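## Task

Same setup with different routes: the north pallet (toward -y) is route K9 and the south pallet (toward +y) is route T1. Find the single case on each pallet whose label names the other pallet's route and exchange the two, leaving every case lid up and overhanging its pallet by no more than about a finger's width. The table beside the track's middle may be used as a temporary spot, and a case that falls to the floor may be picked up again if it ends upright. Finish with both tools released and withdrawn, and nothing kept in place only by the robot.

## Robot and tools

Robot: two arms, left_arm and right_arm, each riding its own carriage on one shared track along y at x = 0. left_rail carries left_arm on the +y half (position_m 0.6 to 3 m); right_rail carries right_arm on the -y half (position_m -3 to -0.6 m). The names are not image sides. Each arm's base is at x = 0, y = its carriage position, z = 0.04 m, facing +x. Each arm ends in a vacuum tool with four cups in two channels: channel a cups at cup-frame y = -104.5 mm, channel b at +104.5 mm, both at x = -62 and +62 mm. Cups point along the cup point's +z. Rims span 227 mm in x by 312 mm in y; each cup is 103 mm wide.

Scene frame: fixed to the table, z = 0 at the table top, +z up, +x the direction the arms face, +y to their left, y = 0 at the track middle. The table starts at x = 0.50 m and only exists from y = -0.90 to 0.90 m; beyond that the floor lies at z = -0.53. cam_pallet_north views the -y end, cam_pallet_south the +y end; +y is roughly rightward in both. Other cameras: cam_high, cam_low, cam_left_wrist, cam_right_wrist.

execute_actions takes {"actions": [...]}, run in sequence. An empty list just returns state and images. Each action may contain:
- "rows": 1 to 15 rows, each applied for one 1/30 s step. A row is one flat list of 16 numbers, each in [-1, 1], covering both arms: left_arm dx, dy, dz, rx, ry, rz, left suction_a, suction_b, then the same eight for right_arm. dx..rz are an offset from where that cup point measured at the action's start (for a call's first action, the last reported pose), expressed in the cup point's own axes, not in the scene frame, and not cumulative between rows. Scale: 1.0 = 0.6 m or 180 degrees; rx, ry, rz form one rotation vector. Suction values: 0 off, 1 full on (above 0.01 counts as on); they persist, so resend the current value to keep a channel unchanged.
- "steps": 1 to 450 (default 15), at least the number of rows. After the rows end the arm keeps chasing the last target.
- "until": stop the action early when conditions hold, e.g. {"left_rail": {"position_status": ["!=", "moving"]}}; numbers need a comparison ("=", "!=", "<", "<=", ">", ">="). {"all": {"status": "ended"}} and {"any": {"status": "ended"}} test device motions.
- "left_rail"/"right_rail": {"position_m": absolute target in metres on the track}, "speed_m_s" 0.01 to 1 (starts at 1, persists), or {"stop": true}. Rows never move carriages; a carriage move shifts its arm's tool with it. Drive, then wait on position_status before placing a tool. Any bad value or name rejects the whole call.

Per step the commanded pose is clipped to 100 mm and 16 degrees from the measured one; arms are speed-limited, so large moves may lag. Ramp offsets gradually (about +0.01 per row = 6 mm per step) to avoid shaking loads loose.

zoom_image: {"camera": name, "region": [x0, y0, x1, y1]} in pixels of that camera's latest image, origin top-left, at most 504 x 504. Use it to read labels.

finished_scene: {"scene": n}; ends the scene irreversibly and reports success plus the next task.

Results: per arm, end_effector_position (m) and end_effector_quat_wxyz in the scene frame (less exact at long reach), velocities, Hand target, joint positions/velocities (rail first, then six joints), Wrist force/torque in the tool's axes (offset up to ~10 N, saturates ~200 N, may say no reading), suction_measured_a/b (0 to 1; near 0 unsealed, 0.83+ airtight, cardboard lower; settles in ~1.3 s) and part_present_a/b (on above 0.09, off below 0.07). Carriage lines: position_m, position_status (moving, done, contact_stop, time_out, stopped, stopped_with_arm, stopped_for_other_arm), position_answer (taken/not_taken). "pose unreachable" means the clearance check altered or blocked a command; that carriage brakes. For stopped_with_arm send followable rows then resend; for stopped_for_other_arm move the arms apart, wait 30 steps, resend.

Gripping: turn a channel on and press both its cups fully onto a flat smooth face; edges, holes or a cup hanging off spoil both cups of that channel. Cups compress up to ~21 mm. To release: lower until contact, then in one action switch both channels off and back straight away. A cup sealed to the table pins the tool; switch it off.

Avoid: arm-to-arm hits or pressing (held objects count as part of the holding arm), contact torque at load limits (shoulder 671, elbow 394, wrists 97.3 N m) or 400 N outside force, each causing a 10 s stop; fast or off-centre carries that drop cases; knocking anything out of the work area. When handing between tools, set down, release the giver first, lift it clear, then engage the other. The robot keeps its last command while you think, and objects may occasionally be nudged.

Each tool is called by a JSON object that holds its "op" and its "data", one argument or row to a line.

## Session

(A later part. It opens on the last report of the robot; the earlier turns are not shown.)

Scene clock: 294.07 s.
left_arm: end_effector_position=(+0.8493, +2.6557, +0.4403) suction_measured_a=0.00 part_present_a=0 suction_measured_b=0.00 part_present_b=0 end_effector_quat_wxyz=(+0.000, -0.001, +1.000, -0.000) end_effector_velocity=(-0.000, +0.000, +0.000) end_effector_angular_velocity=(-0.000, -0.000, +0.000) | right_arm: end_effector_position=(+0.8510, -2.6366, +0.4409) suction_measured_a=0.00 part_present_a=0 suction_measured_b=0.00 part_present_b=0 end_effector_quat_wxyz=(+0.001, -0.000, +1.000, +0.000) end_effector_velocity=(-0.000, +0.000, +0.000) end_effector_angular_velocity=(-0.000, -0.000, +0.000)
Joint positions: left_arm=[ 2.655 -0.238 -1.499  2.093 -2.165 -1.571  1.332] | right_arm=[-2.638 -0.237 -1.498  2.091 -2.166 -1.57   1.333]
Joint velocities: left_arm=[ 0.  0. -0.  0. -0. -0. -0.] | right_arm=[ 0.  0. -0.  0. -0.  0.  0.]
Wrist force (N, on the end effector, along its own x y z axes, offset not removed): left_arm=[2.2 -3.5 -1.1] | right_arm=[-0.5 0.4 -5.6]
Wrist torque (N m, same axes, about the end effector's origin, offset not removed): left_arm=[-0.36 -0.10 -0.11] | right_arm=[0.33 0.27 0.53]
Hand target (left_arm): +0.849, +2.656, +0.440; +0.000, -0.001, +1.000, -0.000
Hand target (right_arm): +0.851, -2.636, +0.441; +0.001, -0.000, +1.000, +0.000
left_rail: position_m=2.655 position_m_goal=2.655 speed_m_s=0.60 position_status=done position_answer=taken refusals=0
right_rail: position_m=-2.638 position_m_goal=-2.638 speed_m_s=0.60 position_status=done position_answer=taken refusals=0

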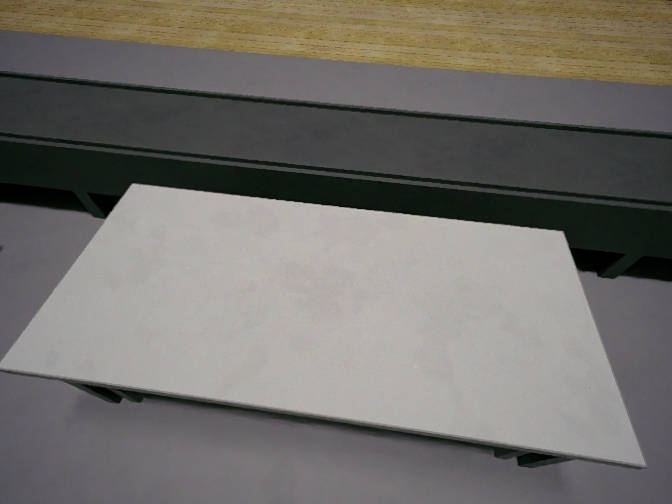

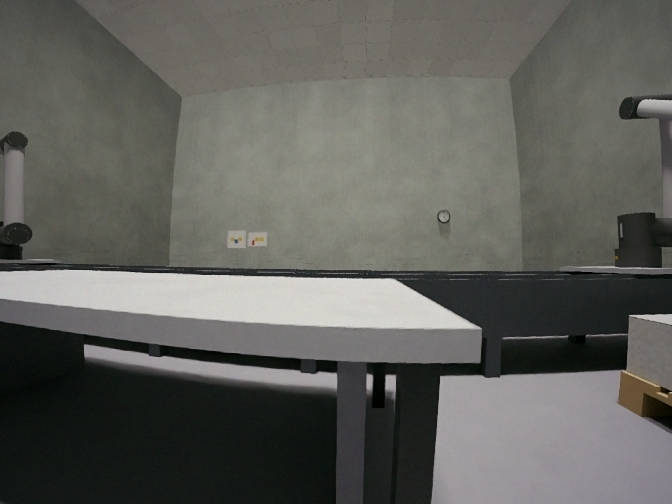

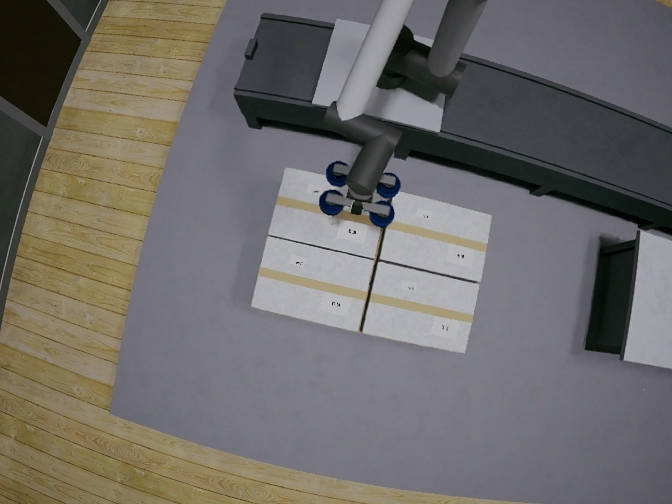

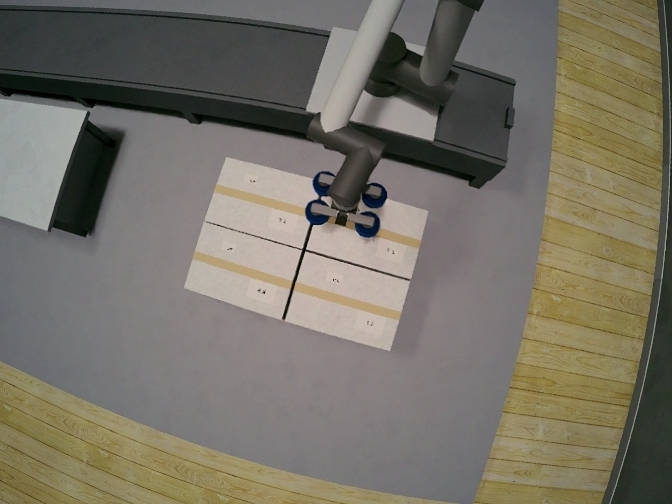

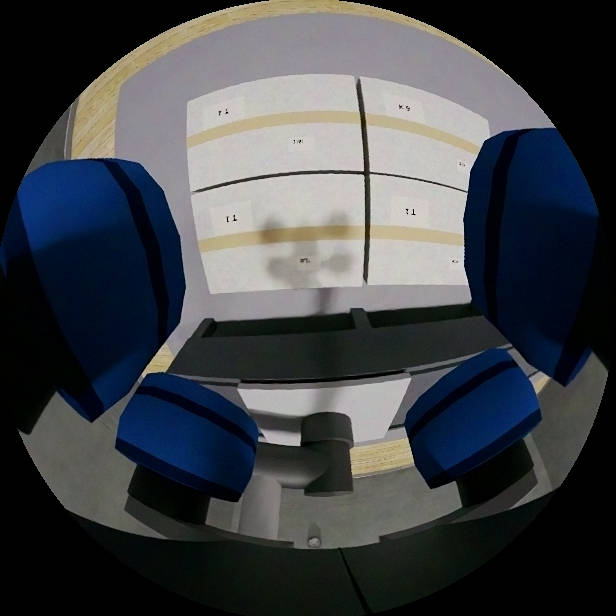

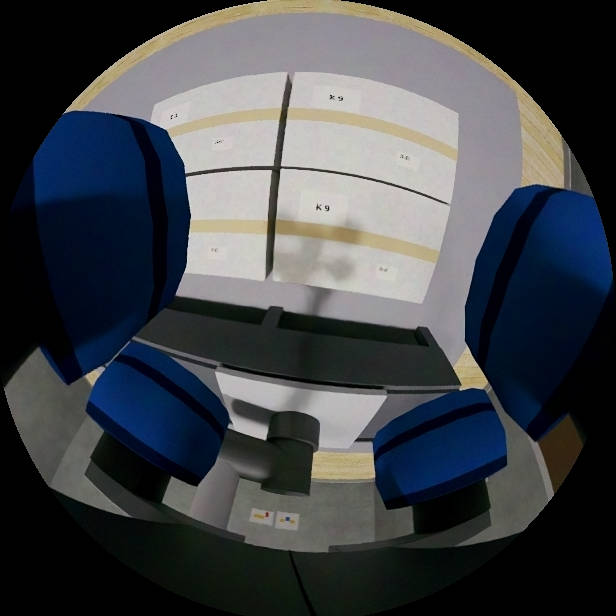

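{"op": "execute_actions", "data": {
  "actions": [
    {"rows":[[-0.001322,-0.001828,0.002069,0,0,0,0,0,-0.001409,0.001761,0.002071,0,0,0,0,0],[-0.004449,-0.006155,0.006965,0,0,0,0,0,-0.004742,0.005928,0.006973,0,0,0,0,0],[-0.010115,-0.013993,0.015835,0,0,0,0,0,-0.010779,0.013477,0.015852,0,0,0,0,0]],"steps":3},
    {"rows":[[-0.01775,-0.024556,0.027789,0,0,0,0,0,-0.018917,0.023651,0.027819,0,0,0,0,0],[-0.028698,-0.039702,0.044929,0,0,0,0,0,-0.030584,0.038238,0.044977,0,0,0,0,0],[-0.041587,-0.057533,0.065107,0,0,0,0,0,-0.044319,0.055411,0.065177,0,0,0,0,0],[-0.055527,-0.076818,0.086931,0,0,0,0,0,-0.059175,0.073985,0.087025,0,0,0,0,0],[-0.069603,-0.09629,0.108967,0,0,0,0,0,-0.074175,0.092739,0.109084,0,0,0,0,0],[-0.083678,-0.115762,0.131002,0,0,0,0,0,-0.089175,0.111493,0.131144,0,0,0,0,0],[-0.097754,-0.135234,0.153038,0,0,0,0,0,-0.104175,0.130247,0.153203,0,0,0,0,0],[-0.111829,-0.154707,0.175074,0,0,0,0,0,-0.119175,0.149001,0.175263,0,0,0,0,0],[-0.125904,-0.174179,0.197109,0,0,0,0,0,-0.134175,0.167755,0.197322,0,0,0,0,0],[-0.13998,-0.193651,0.219145,0,0,0,0,0,-0.149175,0.186509,0.219382,0,0,0,0,0],[-0.154055,-0.213123,0.241181,0,0,0,0,0,-0.164175,0.205263,0.241441,0,0,0,0,0],[-0.168131,-0.232595,0.263216,0,0,0,0,0,-0.179175,0.224017,0.263501,0,0,0,0,0],[-0.182206,-0.252068,0.285252,0,0,0,0,0,-0.194175,0.242771,0.28556,0,0,0,0,0],[-0.196281,-0.27154,0.307288,0,0,0,0,0,-0.209175,0.261525,0.30762,0,0,0,0,0],[-0.210357,-0.291012,0.329324,0,0,0,0,0,-0.224175,0.280279,0.329679,0,0,0,0,0]],"steps":15},
    {"rows":[[-0.070377,-0.097361,0.110179,0,0,0,0,0,-0.075,0.09377,0.110298,0,0,0,0,0],[-0.084452,-0.116833,0.132214,0,0,0,0,0,-0.09,0.112524,0.132357,0,0,0,0,0],[-0.098528,-0.136305,0.15425,0,0,0,0,0,-0.105,0.131278,0.154417,0,0,0,0,0],[-0.112603,-0.155778,0.176286,0,0,0,0,0,-0.12,0.150032,0.176476,0,0,0,0,0],[-0.126679,-0.17525,0.198321,0,0,0,0,0,-0.135,0.168786,0.198536,0,0,0,0,0],[-0.140754,-0.194722,0.220357,0,0,0,0,0,-0.15,0.18754,0.220595,0,0,0,0,0],[-0.154829,-0.214194,0.242393,0,0,0,0,0,-0.165,0.206294,0.242655,0,0,0,0,0],[-0.168905,-0.233666,0.264428,0,0,0,0,0,-0.18,0.225048,0.264714,0,0,0,0,0],[-0.18298,-0.253139,0.286464,0,0,0,0,0,-0.195,0.243802,0.286774,0,0,0,0,0],[-0.197056,-0.272611,0.3085,0,0,0,0,0,-0.21,0.262556,0.308833,0,0,0,0,0],[-0.211131,-0.292083,0.330536,0,0,0,0,0,-0.225,0.28131,0.330893,0,0,0,0,0],[-0.225206,-0.311555,0.352571,0,0,0,0,0,-0.24,0.300064,0.352952,0,0,0,0,0],[-0.239282,-0.331027,0.374607,0,0,0,0,0,-0.255,0.318818,0.375012,0,0,0,0,0],[-0.253357,-0.3505,0.396643,0,0,0,0,0,-0.27,0.337572,0.397071,0,0,0,0,0],[-0.267433,-0.369972,0.418678,0,0,0,0,0,-0.285,0.356326,0.419131,0,0,0,0,0]],"steps":15},
    {"rows":[[-0.070377,-0.097361,0.110179,0,0,0.0001,0,0,-0.075,0.09377,0.110298,0,0,0,0,0],[-0.084452,-0.116833,0.132214,0,0,0.0005,0,0,-0.09,0.112524,0.132357,0,0,0.0001,0,0],[-0.098528,-0.136305,0.15425,0,0,0.0011,0,0,-0.105,0.131278,0.154417,0,0,0.0003,0,0],[-0.112603,-0.155778,0.176286,0,0,0.0018,0,0,-0.12,0.150032,0.176476,0,0,0.0005,0,0],[-0.126679,-0.17525,0.198321,0,0,0.0028,0,0,-0.135,0.168786,0.198536,0,0,0.0007,0,0],[-0.140754,-0.194722,0.220357,0,0,0.0038,0,0,-0.15,0.18754,0.220595,0,0,0.001,0,0],[-0.154829,-0.214194,0.242393,0,0,0.005,0,0,-0.165,0.206294,0.242655,0,0,0.0013,0,0],[-0.168905,-0.233666,0.264428,0,0,0.0061,0,0,-0.18,0.225048,0.264714,0,0,0.0015,0,0],[-0.182845,-0.252952,0.286253,0,0,0.0073,0,0,-0.194856,0.243622,0.286562,0,0,0.0018,0,0],[-0.195734,-0.270782,0.306431,0,0,0.0083,0,0,-0.208592,0.260795,0.306762,0,0,0.0021,0,0],[-0.206682,-0.285928,0.32357,0,0,0.0093,0,0,-0.220259,0.275382,0.323919,0,0,0.0023,0,0],[-0.215092,-0.297562,0.336736,0,0,0.01,0,0,-0.229221,0.286587,0.3371,0,0,0.0025,0,0],[-0.220757,-0.3054,0.345606,0,0,0.0106,0,0,-0.235259,0.294136,0.345979,0,0,0.0027,0,0],[-0.223885,-0.309727,0.350502,0,0,0.011,0,0,-0.238592,0.298303,0.350881,0,0,0.0028,0,0],[-0.225206,-0.311555,0.352571,0,0,0.0111,0,0,-0.24,0.300064,0.352952,0,0,0.0028,0,0]],"steps":15}
  ]
}}

Scene clock: 415.67 s.
left_arm: end_effector_position=(+1.1573, +2.1952, -0.0737) suction_measured_a=0.00 part_present_a=0 suction_measured_b=0.00 part_present_b=0 end_effector_quat_wxyz=(+0.001, +0.015, +1.000, -0.001) end_effector_velocity=(+0.191, -0.231, -0.269) end_effector_angular_velocity=(+0.001, +0.002, -0.068) | right_arm: end_effector_position=(+1.1758, -2.1902, -0.0735) suction_measured_a=0.00 part_present_a=0 suction_measured_b=0.00 part_present_b=0 end_effector_quat_wxyz=(+0.002, +0.001, +1.000, +0.002) end_effector_velocity=(+0.204, +0.222, -0.270) end_effector_angular_velocity=(-0.000, +0.004, -0.018)
Joint positions: left_arm=[ 2.655 -0.54  -0.686  1.672 -2.559 -1.572  1.06 ] | right_arm=[-2.638  0.203 -0.678  1.651 -2.549 -1.567  1.776]
Joint velocities: left_arm=[ 0.    -0.081  0.433 -0.483  0.053  0.    -0.013] | right_arm=[ 0.     0.142  0.438 -0.5    0.065 -0.     0.16 ]
Wrist force (N, on the end effector, along its own x y z axes, offset not removed): left_arm=[-1.6 -6.5 3.0] | right_arm=[-0.3 1.0 1.4]
Wrist torque (N m, same axes, about the end effector's origin, offset not removed): left_arm=[-0.46 0.15 0.08] | right_arm=[0.36 0.04 0.28]
Hand target (left_arm): +1.178, +2.173, -0.099; +0.001, +0.018, +1.000, -0.001
Hand target (right_arm): +1.198, -2.169, -0.099; +0.002, +0.003, +1.000, +0.002
Off the commanded pose (left_arm): 0.044 m, 0 deg.
Off the commanded pose (right_arm): 0.044 m, 0 deg.
left_rail: position_m=2.655 position_m_goal=2.655 speed_m_s=0.60 position_status=done position_answer=taken refusals=0
right_rail: position_m=-2.638 position_m_goal=-2.638 speed_m_s=0.60 position_status=done position_answer=taken refusals=0

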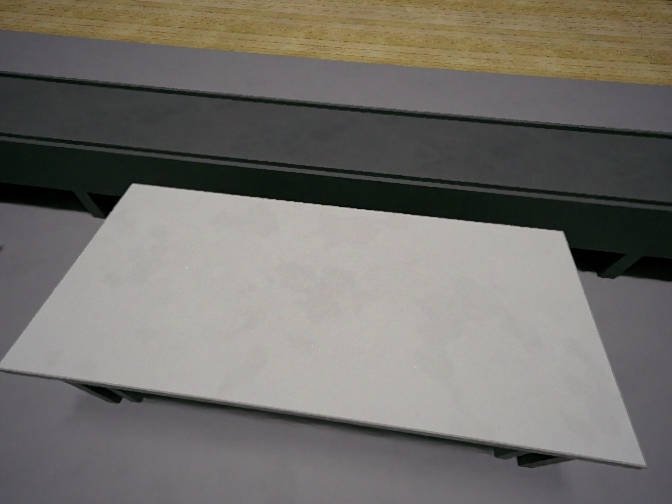

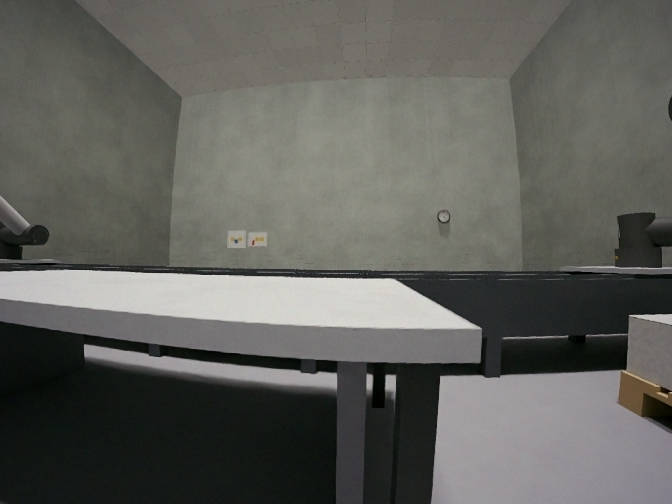

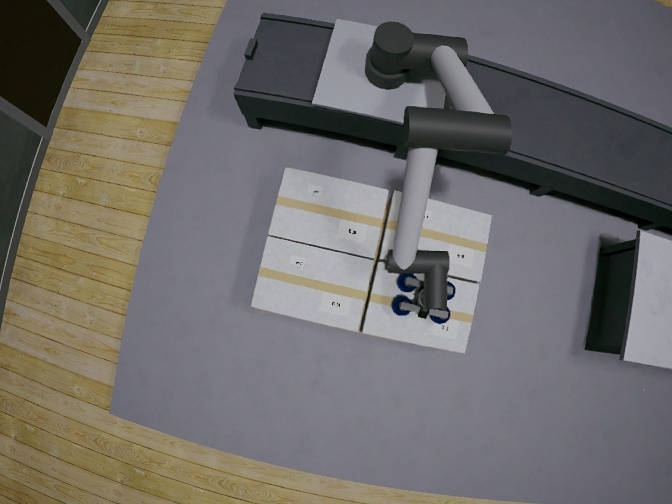

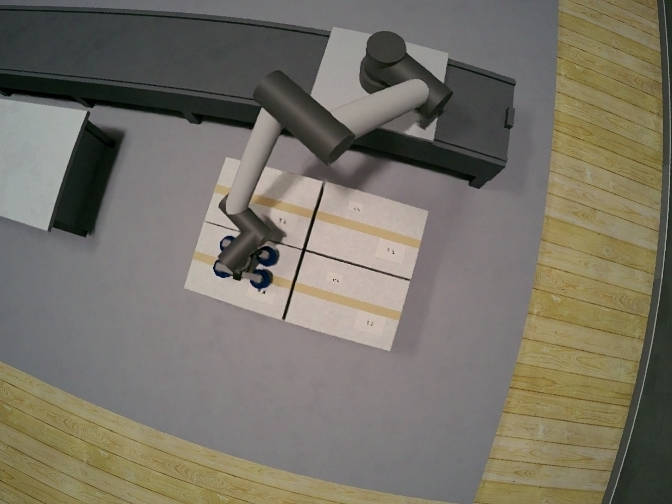

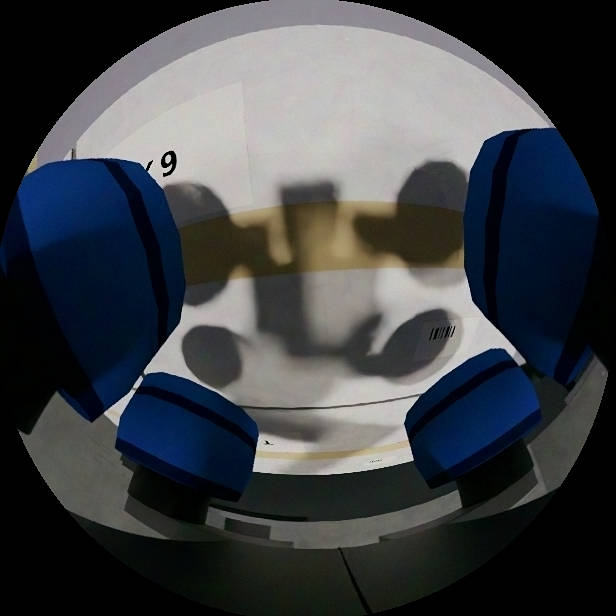

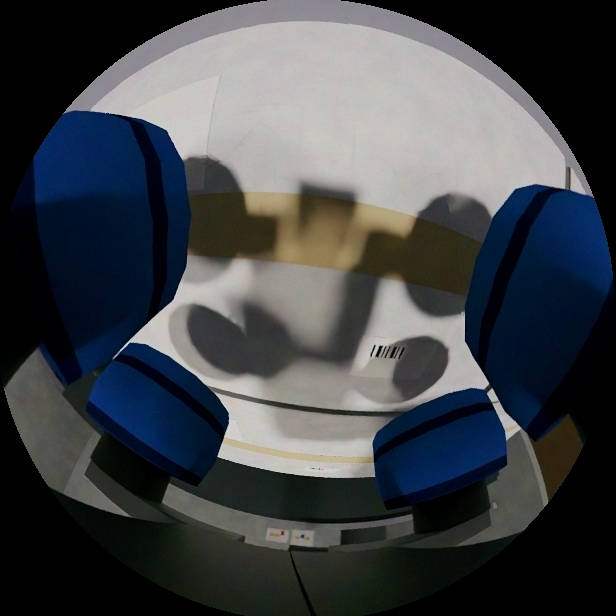

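{"op": "execute_actions", "data": {
  "actions": []
}}

Scene clock: 421.40 s.
left_arm: end_effector_position=(+1.1778, +2.1729, -0.0989) suction_measured_a=0.00 part_present_a=0 suction_measured_b=0.00 part_present_b=0 end_effector_quat_wxyz=(+0.001, +0.018, +1.000, -0.001) end_effector_velocity=(-0.000, +0.000, -0.000) end_effector_angular_velocity=(+0.000, +0.000, +0.000) | right_arm: end_effector_position=(+1.1978, -2.1691, -0.0988) suction_measured_a=0.00 part_present_a=0 suction_measured_b=0.00 part_present_b=0 end_effector_quat_wxyz=(+0.002, +0.003, +1.000, +0.002) end_effector_velocity=(+0.000, +0.000, +0.000) end_effector_angular_velocity=(+0.000, -0.000, +0.000)
Joint positions: left_arm=[ 2.655 -0.547 -0.643  1.621 -2.551 -1.572  1.059] | right_arm=[-2.638  0.216 -0.635  1.598 -2.539 -1.567  1.791]
Joint velocities: left_arm=[ 0.  0.  0. -0.  0. -0.  0.] | right_arm=[ 0.  0. -0.  0. -0. -0. -0.]
Wrist force (N, on the end effector, along its own x y z axes, offset not removed): left_arm=[0.0 -5.2 -4.0] | right_arm=[0.2 -6.3 -8.4]
Wrist torque (N m, same axes, about the end effector's origin, offset not removed): left_arm=[-0.43 0.12 -0.04] | right_arm=[-0.57 0.12 0.50]
Hand target (left_arm): +1.178, +2.173, -0.099; +0.001, +0.018, +1.000, -0.001
Hand target (right_arm): +1.198, -2.169, -0.099; +0.002, +0.003, +1.000, +0.002
Off the commanded pose (left_arm): 0.005 m, 0 deg.
Off the commanded pose (right_arm): 0.006 m, 0 deg.
left_rail: position_m=2.655 position_m_goal=2.655 speed_m_s=0.60 position_status=done position_answer=taken refusals=0
right_rail: position_m=-2.638 position_m_goal=-2.638 speed_m_s=0.60 position_status=done position_answer=taken refusals=0

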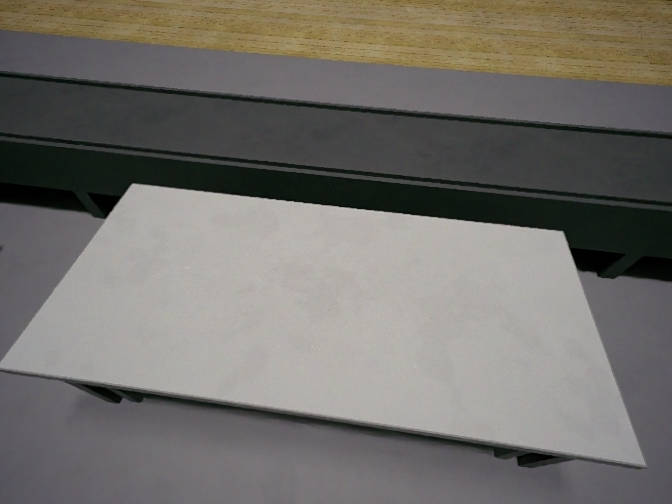

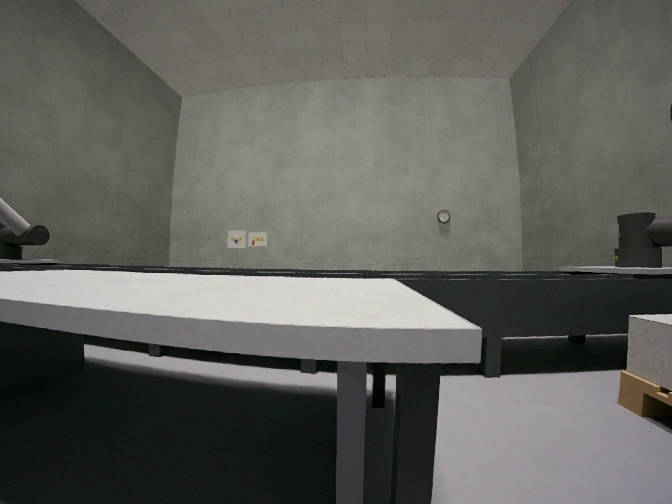

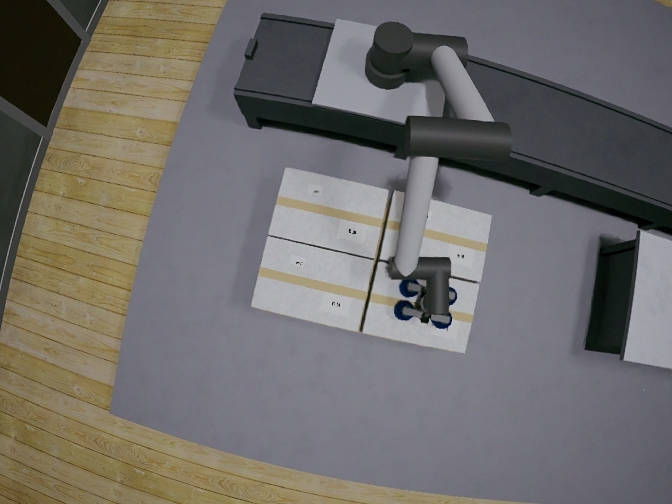

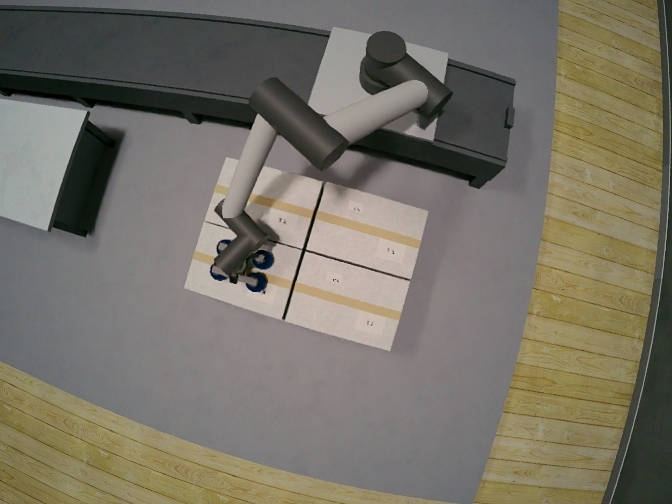

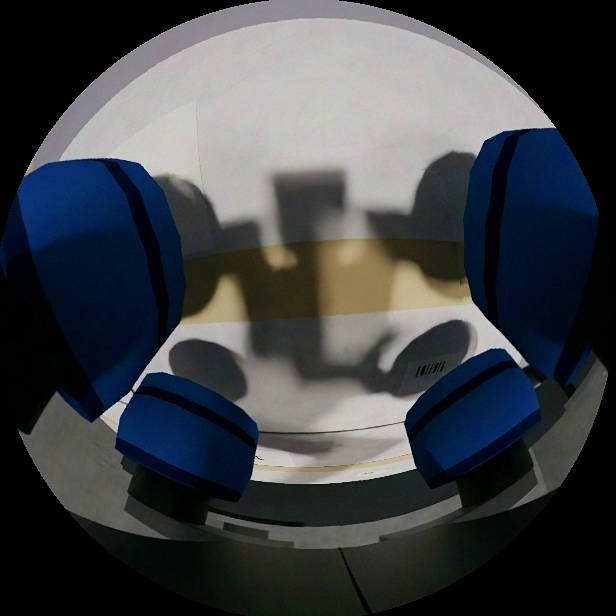

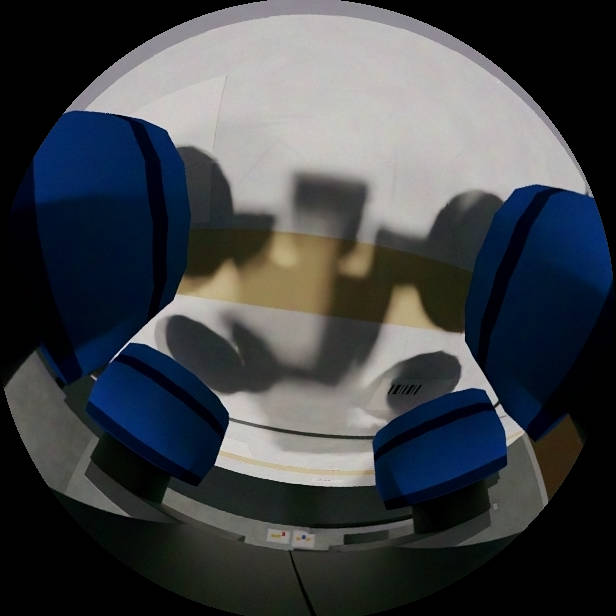

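{"op": "zoom_image", "data": {
  "camera": "cam_left_wrist",
  "region": [150, 200, 486, 480]
}}

{"op": "zoom_image", "data": {
  "camera": "cam_right_wrist",
  "region": [150, 200, 486, 480]
}}

{"op": "zoom_image", "data": {
  "camera": "cam_pallet_south",
  "region": [175, 210, 315, 330]
}}

{"op": "zoom_image", "data": {
  "camera": "cam_pallet_north",
  "region": [350, 245, 490, 365]
}}

Region (150, 200, 486, 480) of cam_left_wrist's 616x616 image, scaled by 1.500, with more detail than that image has.

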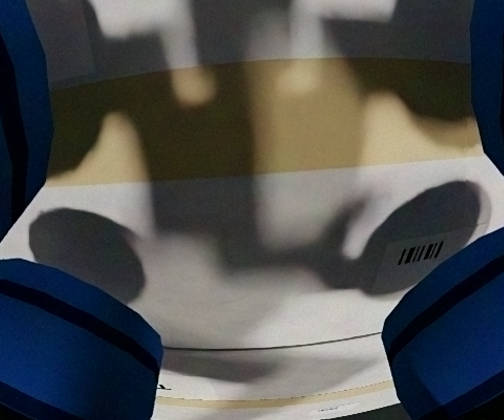

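Region (150, 200, 486, 480) of cam_right_wrist's 616x616 image, scaled by 1.500, with more detail than that image has.

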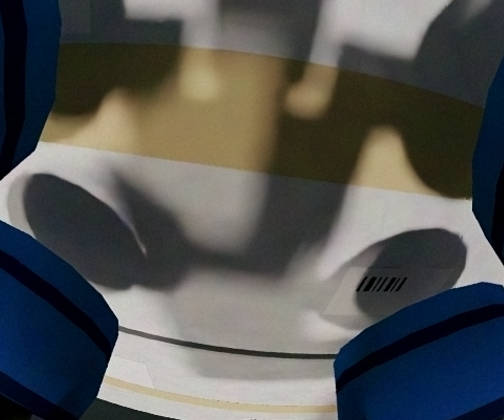

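Region (175, 210, 315, 330) of cam_pallet_south's 672x504 image, scaled by 3.600, with more detail than that image has; it fills the top 432 rows of this view, and the rest is white.

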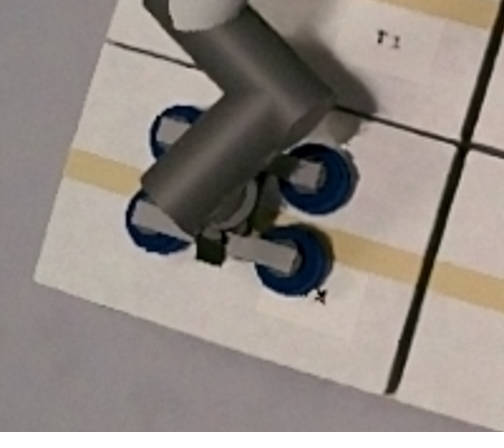

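Region (350, 245, 490, 365) of cam_pallet_north's 672x504 image, scaled by 3.600, with more detail than that image has; it fills the top 432 rows of this view, and the rest is white.

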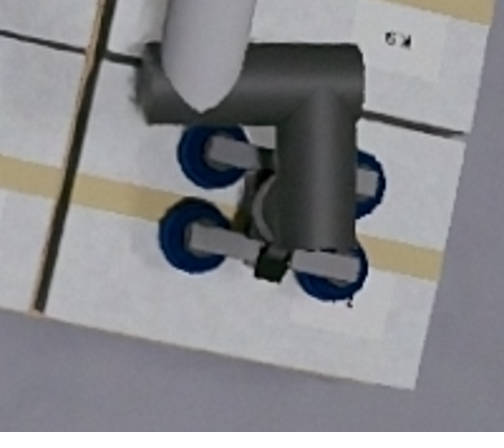

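{"op": "execute_actions", "data": {
  "actions": [
    {"rows":[[-0.0017,-0.00027,0.00221,0,0,0,0,0,-0.00219,0.00018,0.00213,0.0001,0.0001,0,0,0],[-0.00647,-0.00102,0.0086,-0.0001,0.0001,0.0002,0,0,-0.00832,0.00068,0.00831,0.0002,0.0002,0.0002,0,0],[-0.01336,-0.00211,0.01855,-0.0002,0.0002,0.0003,0,0,-0.01717,0.0014,0.01793,0.0005,0.0005,0.0003,0,0],[-0.02102,-0.00332,0.0311,-0.0004,0.0004,0.0005,0,0,-0.027,0.0022,0.03006,0.0008,0.0008,0.0006,0,0],[-0.02791,-0.00441,0.045,-0.0005,0.0005,0.0006,0,0,-0.03585,0.00292,0.0435,0.0011,0.0011,0.0007,0,0],[-0.03268,-0.00516,0.05891,-0.0006,0.0006,0.0008,0,0,-0.04198,0.00342,0.05694,0.0012,0.0012,0.0009,0,0],[-0.03438,-0.00543,0.07145,-0.0006,0.0006,0.0008,0,0,-0.04417,0.0036,0.06907,0.0013,0.0013,0.0009,0,0],[-0.03438,-0.00543,0.08141,-0.0006,0.0006,0.0008,0,0,-0.04417,0.0036,0.07869,0.0013,0.0013,0.0009,0,0],[-0.03438,-0.00543,0.0878,-0.0006,0.0006,0.0008,0,0,-0.04417,0.0036,0.08487,0.0013,0.0013,0.0009,0,0],[-0.03438,-0.00543,0.09,-0.0006,0.0006,0.0008,1,1,-0.04417,0.0036,0.087,0.0013,0.0013,0.0009,1,1]],"steps":10}
  ]
}}

{"op": "execute_actions", "data": {
  "actions": []
}}

Scene clock: 541.73 s.
left_arm: end_effector_position=(+1.1940, +2.1698, -0.1348) suction_measured_a=0.00 part_present_a=0 suction_measured_b=0.00 part_present_b=0 end_effector_quat_wxyz=(-0.000, +0.019, +1.000, -0.000) end_effector_velocity=(+0.037, -0.005, -0.184) end_effector_angular_velocity=(+0.008, +0.009, -0.005) | right_arm: end_effector_position=(+1.2190, -2.1675, -0.1334) suction_measured_a=0.00 part_present_a=0 suction_measured_b=0.00 part_present_b=0 end_effector_quat_wxyz=(+0.000, +0.004, +1.000, +0.001) end_effector_velocity=(+0.049, +0.004, -0.178) end_effector_angular_velocity=(-0.009, +0.014, -0.006)
Joint positions: left_arm=[ 2.655 -0.543 -0.598  1.585 -2.558 -1.571  1.066] | right_arm=[-2.638  0.214 -0.588  1.554 -2.537 -1.57   1.792]
Joint velocities: left_arm=[ 0.     0.011  0.202 -0.106 -0.084  0.002  0.016] | right_arm=[ 0.    -0.004  0.202 -0.128 -0.058 -0.006  0.002]
Wrist force (N, on the end effector, along its own x y z axes, offset not removed): left_arm=[-0.2 1.2 1.4] | right_arm=[-2.3 -6.3 -0.6]
Wrist torque (N m, same axes, about the end effector's origin, offset not removed): left_arm=[0.44 -0.03 -0.05] | right_arm=[-0.47 0.42 0.40]
Hand target (left_arm): +1.198, +2.169, -0.153; -0.000, +0.019, +1.000, +0.000
Hand target (right_arm): +1.224, -2.167, -0.151; -0.000, +0.004, +1.000, +0.000
Off the commanded pose (left_arm): 0.019 m, 0 deg.
Off the commanded pose (right_arm): 0.018 m, 0 deg.
left_rail: position_m=2.655 position_m_goal=2.655 speed_m_s=0.60 position_status=done position_answer=taken refusals=0
right_rail: position_m=-2.638 position_m_goal=-2.638 speed_m_s=0.60 position_status=done position_answer=taken refusals=0

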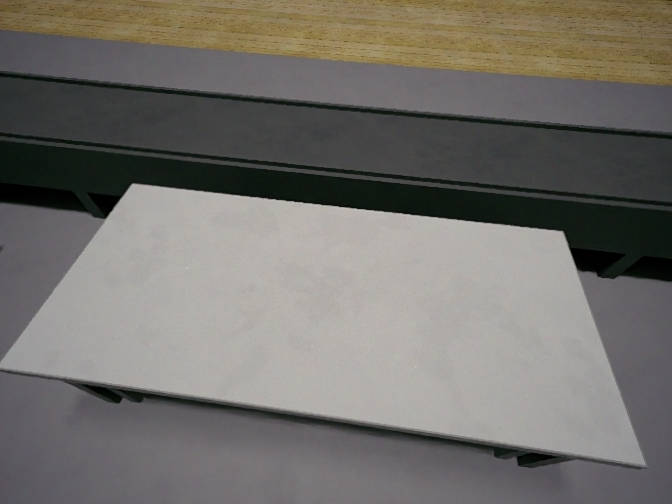

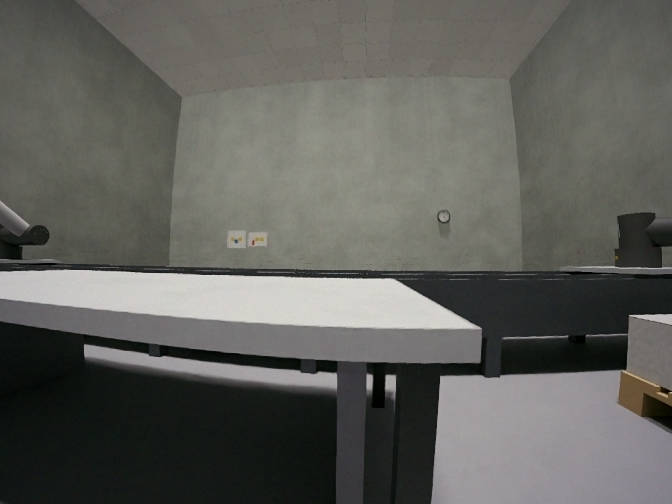

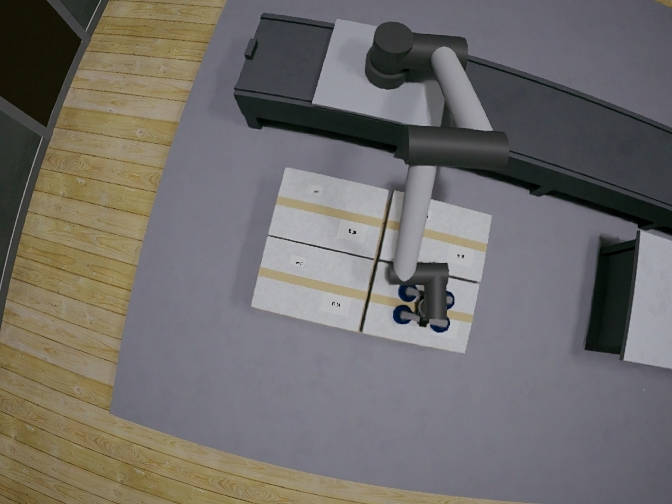

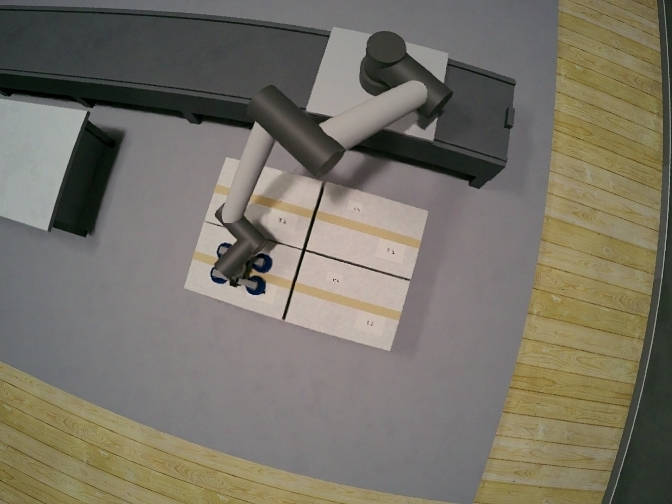

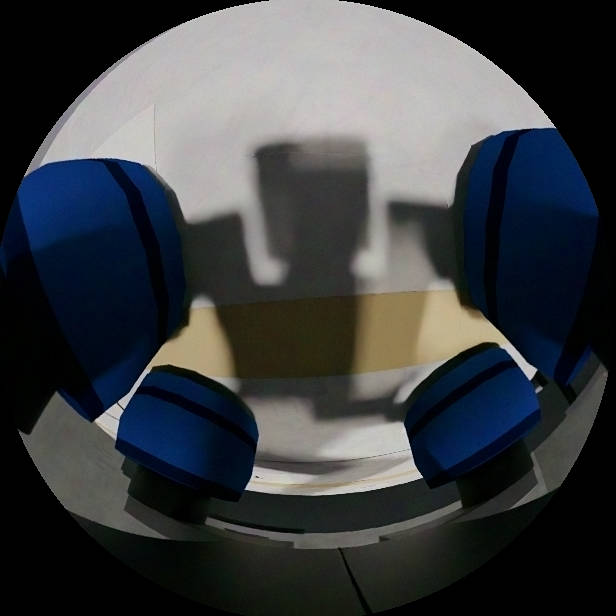

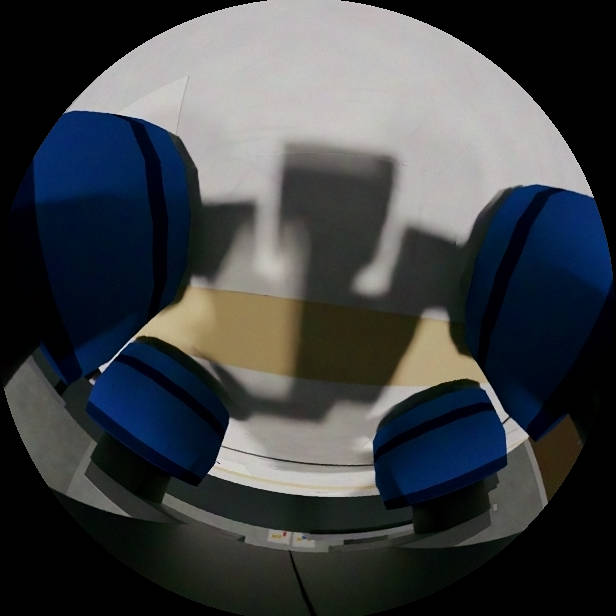

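Scene clock: 541.73 s.
left_arm: end_effector_position=(+1.1940, +2.1698, -0.1348) suction_measured_a=0.00 part_present_a=0 suction_measured_b=0.00 part_present_b=0 end_effector_quat_wxyz=(-0.000, +0.019, +1.000, -0.000) end_effector_velocity=(+0.037, -0.005, -0.184) end_effector_angular_velocity=(+0.008, +0.009, -0.005) | right_arm: end_effector_position=(+1.2190, -2.1675, -0.1334) suction_measured_a=0.00 part_present_a=0 suction_measured_b=0.00 part_present_b=0 end_effector_quat_wxyz=(+0.000, +0.004, +1.000, +0.001) end_effector_velocity=(+0.049, +0.004, -0.178) end_effector_angular_velocity=(-0.009, +0.014, -0.006)
Joint positions: left_arm=[ 2.655 -0.543 -0.598  1.585 -2.558 -1.571  1.066] | right_arm=[-2.638  0.214 -0.588  1.554 -2.537 -1.57   1.792]
Joint velocities: left_arm=[ 0.     0.011  0.202 -0.106 -0.084  0.002  0.016] | right_arm=[ 0.    -0.004  0.202 -0.128 -0.058 -0.006  0.002]
Wrist force (N, on the end effector, along its own x y z axes, offset not removed): left_arm=[-0.2 1.2 1.4] | right_arm=[-2.3 -6.3 -0.6]
Wrist torque (N m, same axes, about the end effector's origin, offset not removed): left_arm=[0.44 -0.03 -0.05] | right_arm=[-0.47 0.42 0.40]
Hand target (left_arm): +1.198, +2.169, -0.153; -0.000, +0.019, +1.000, +0.000
Hand target (right_arm): +1.224, -2.167, -0.151; -0.000, +0.004, +1.000, +0.000
Off the commanded pose (left_arm): 0.019 m, 0 deg.
Off the commanded pose (right_arm): 0.018 m, 0 deg.
left_rail: position_m=2.655 position_m_goal=2.655 speed_m_s=0.60 position_status=done position_answer=taken refusals=0
right_rail: position_m=-2.638 position_m_goal=-2.638 speed_m_s=0.60 position_status=done position_answer=taken refusals=0

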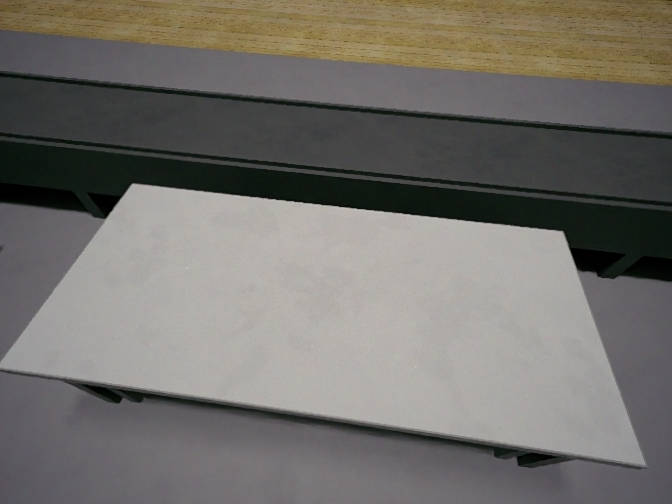

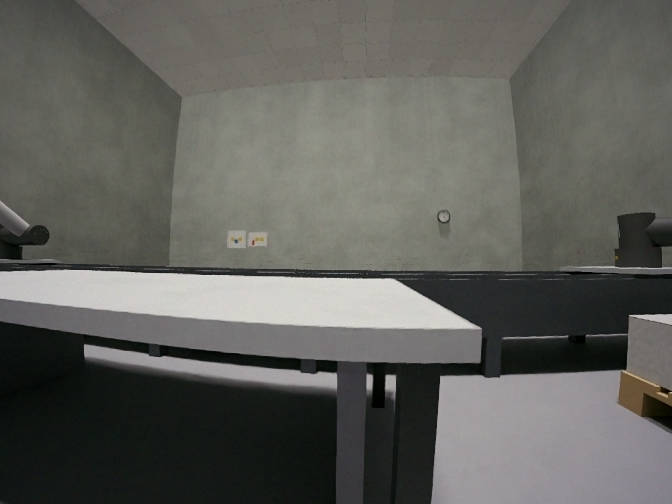

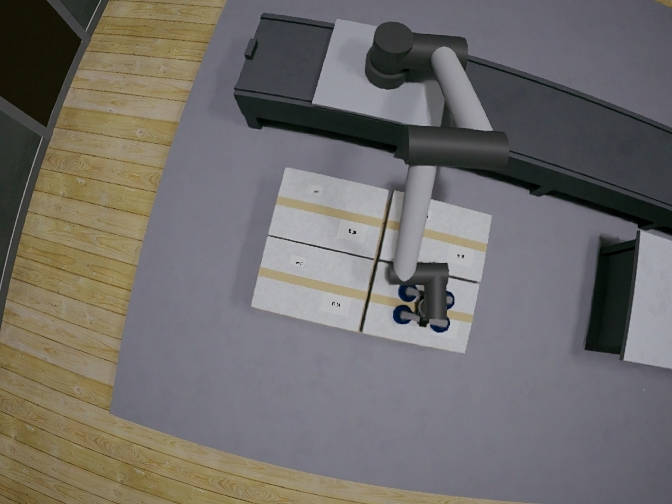

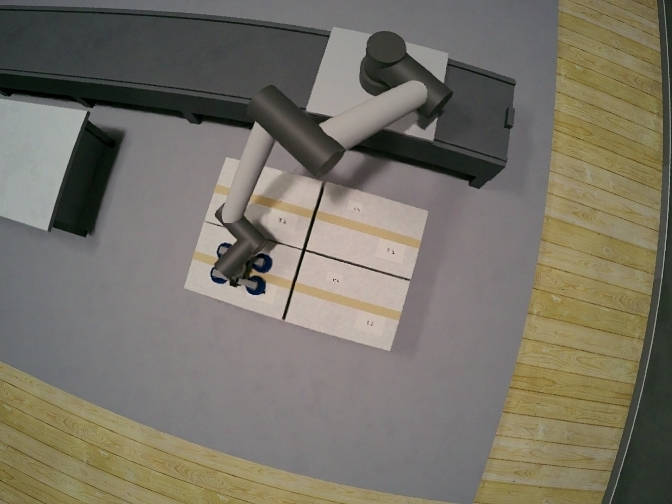

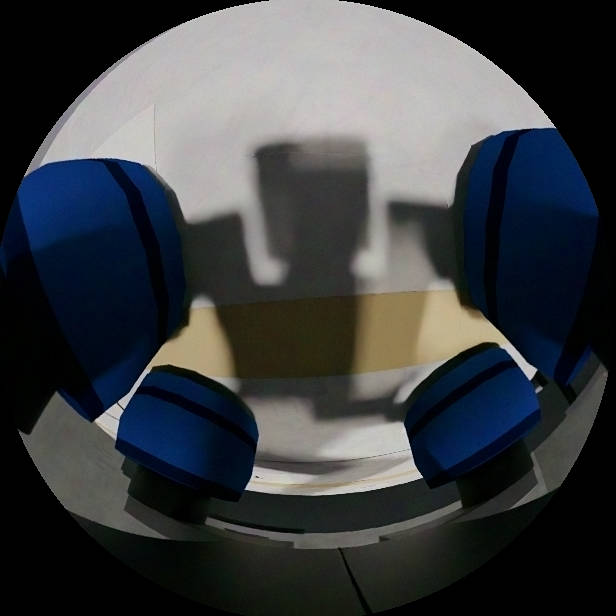

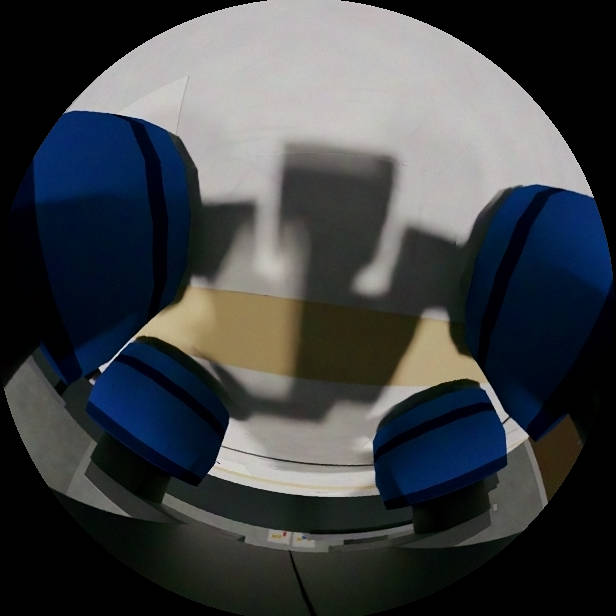

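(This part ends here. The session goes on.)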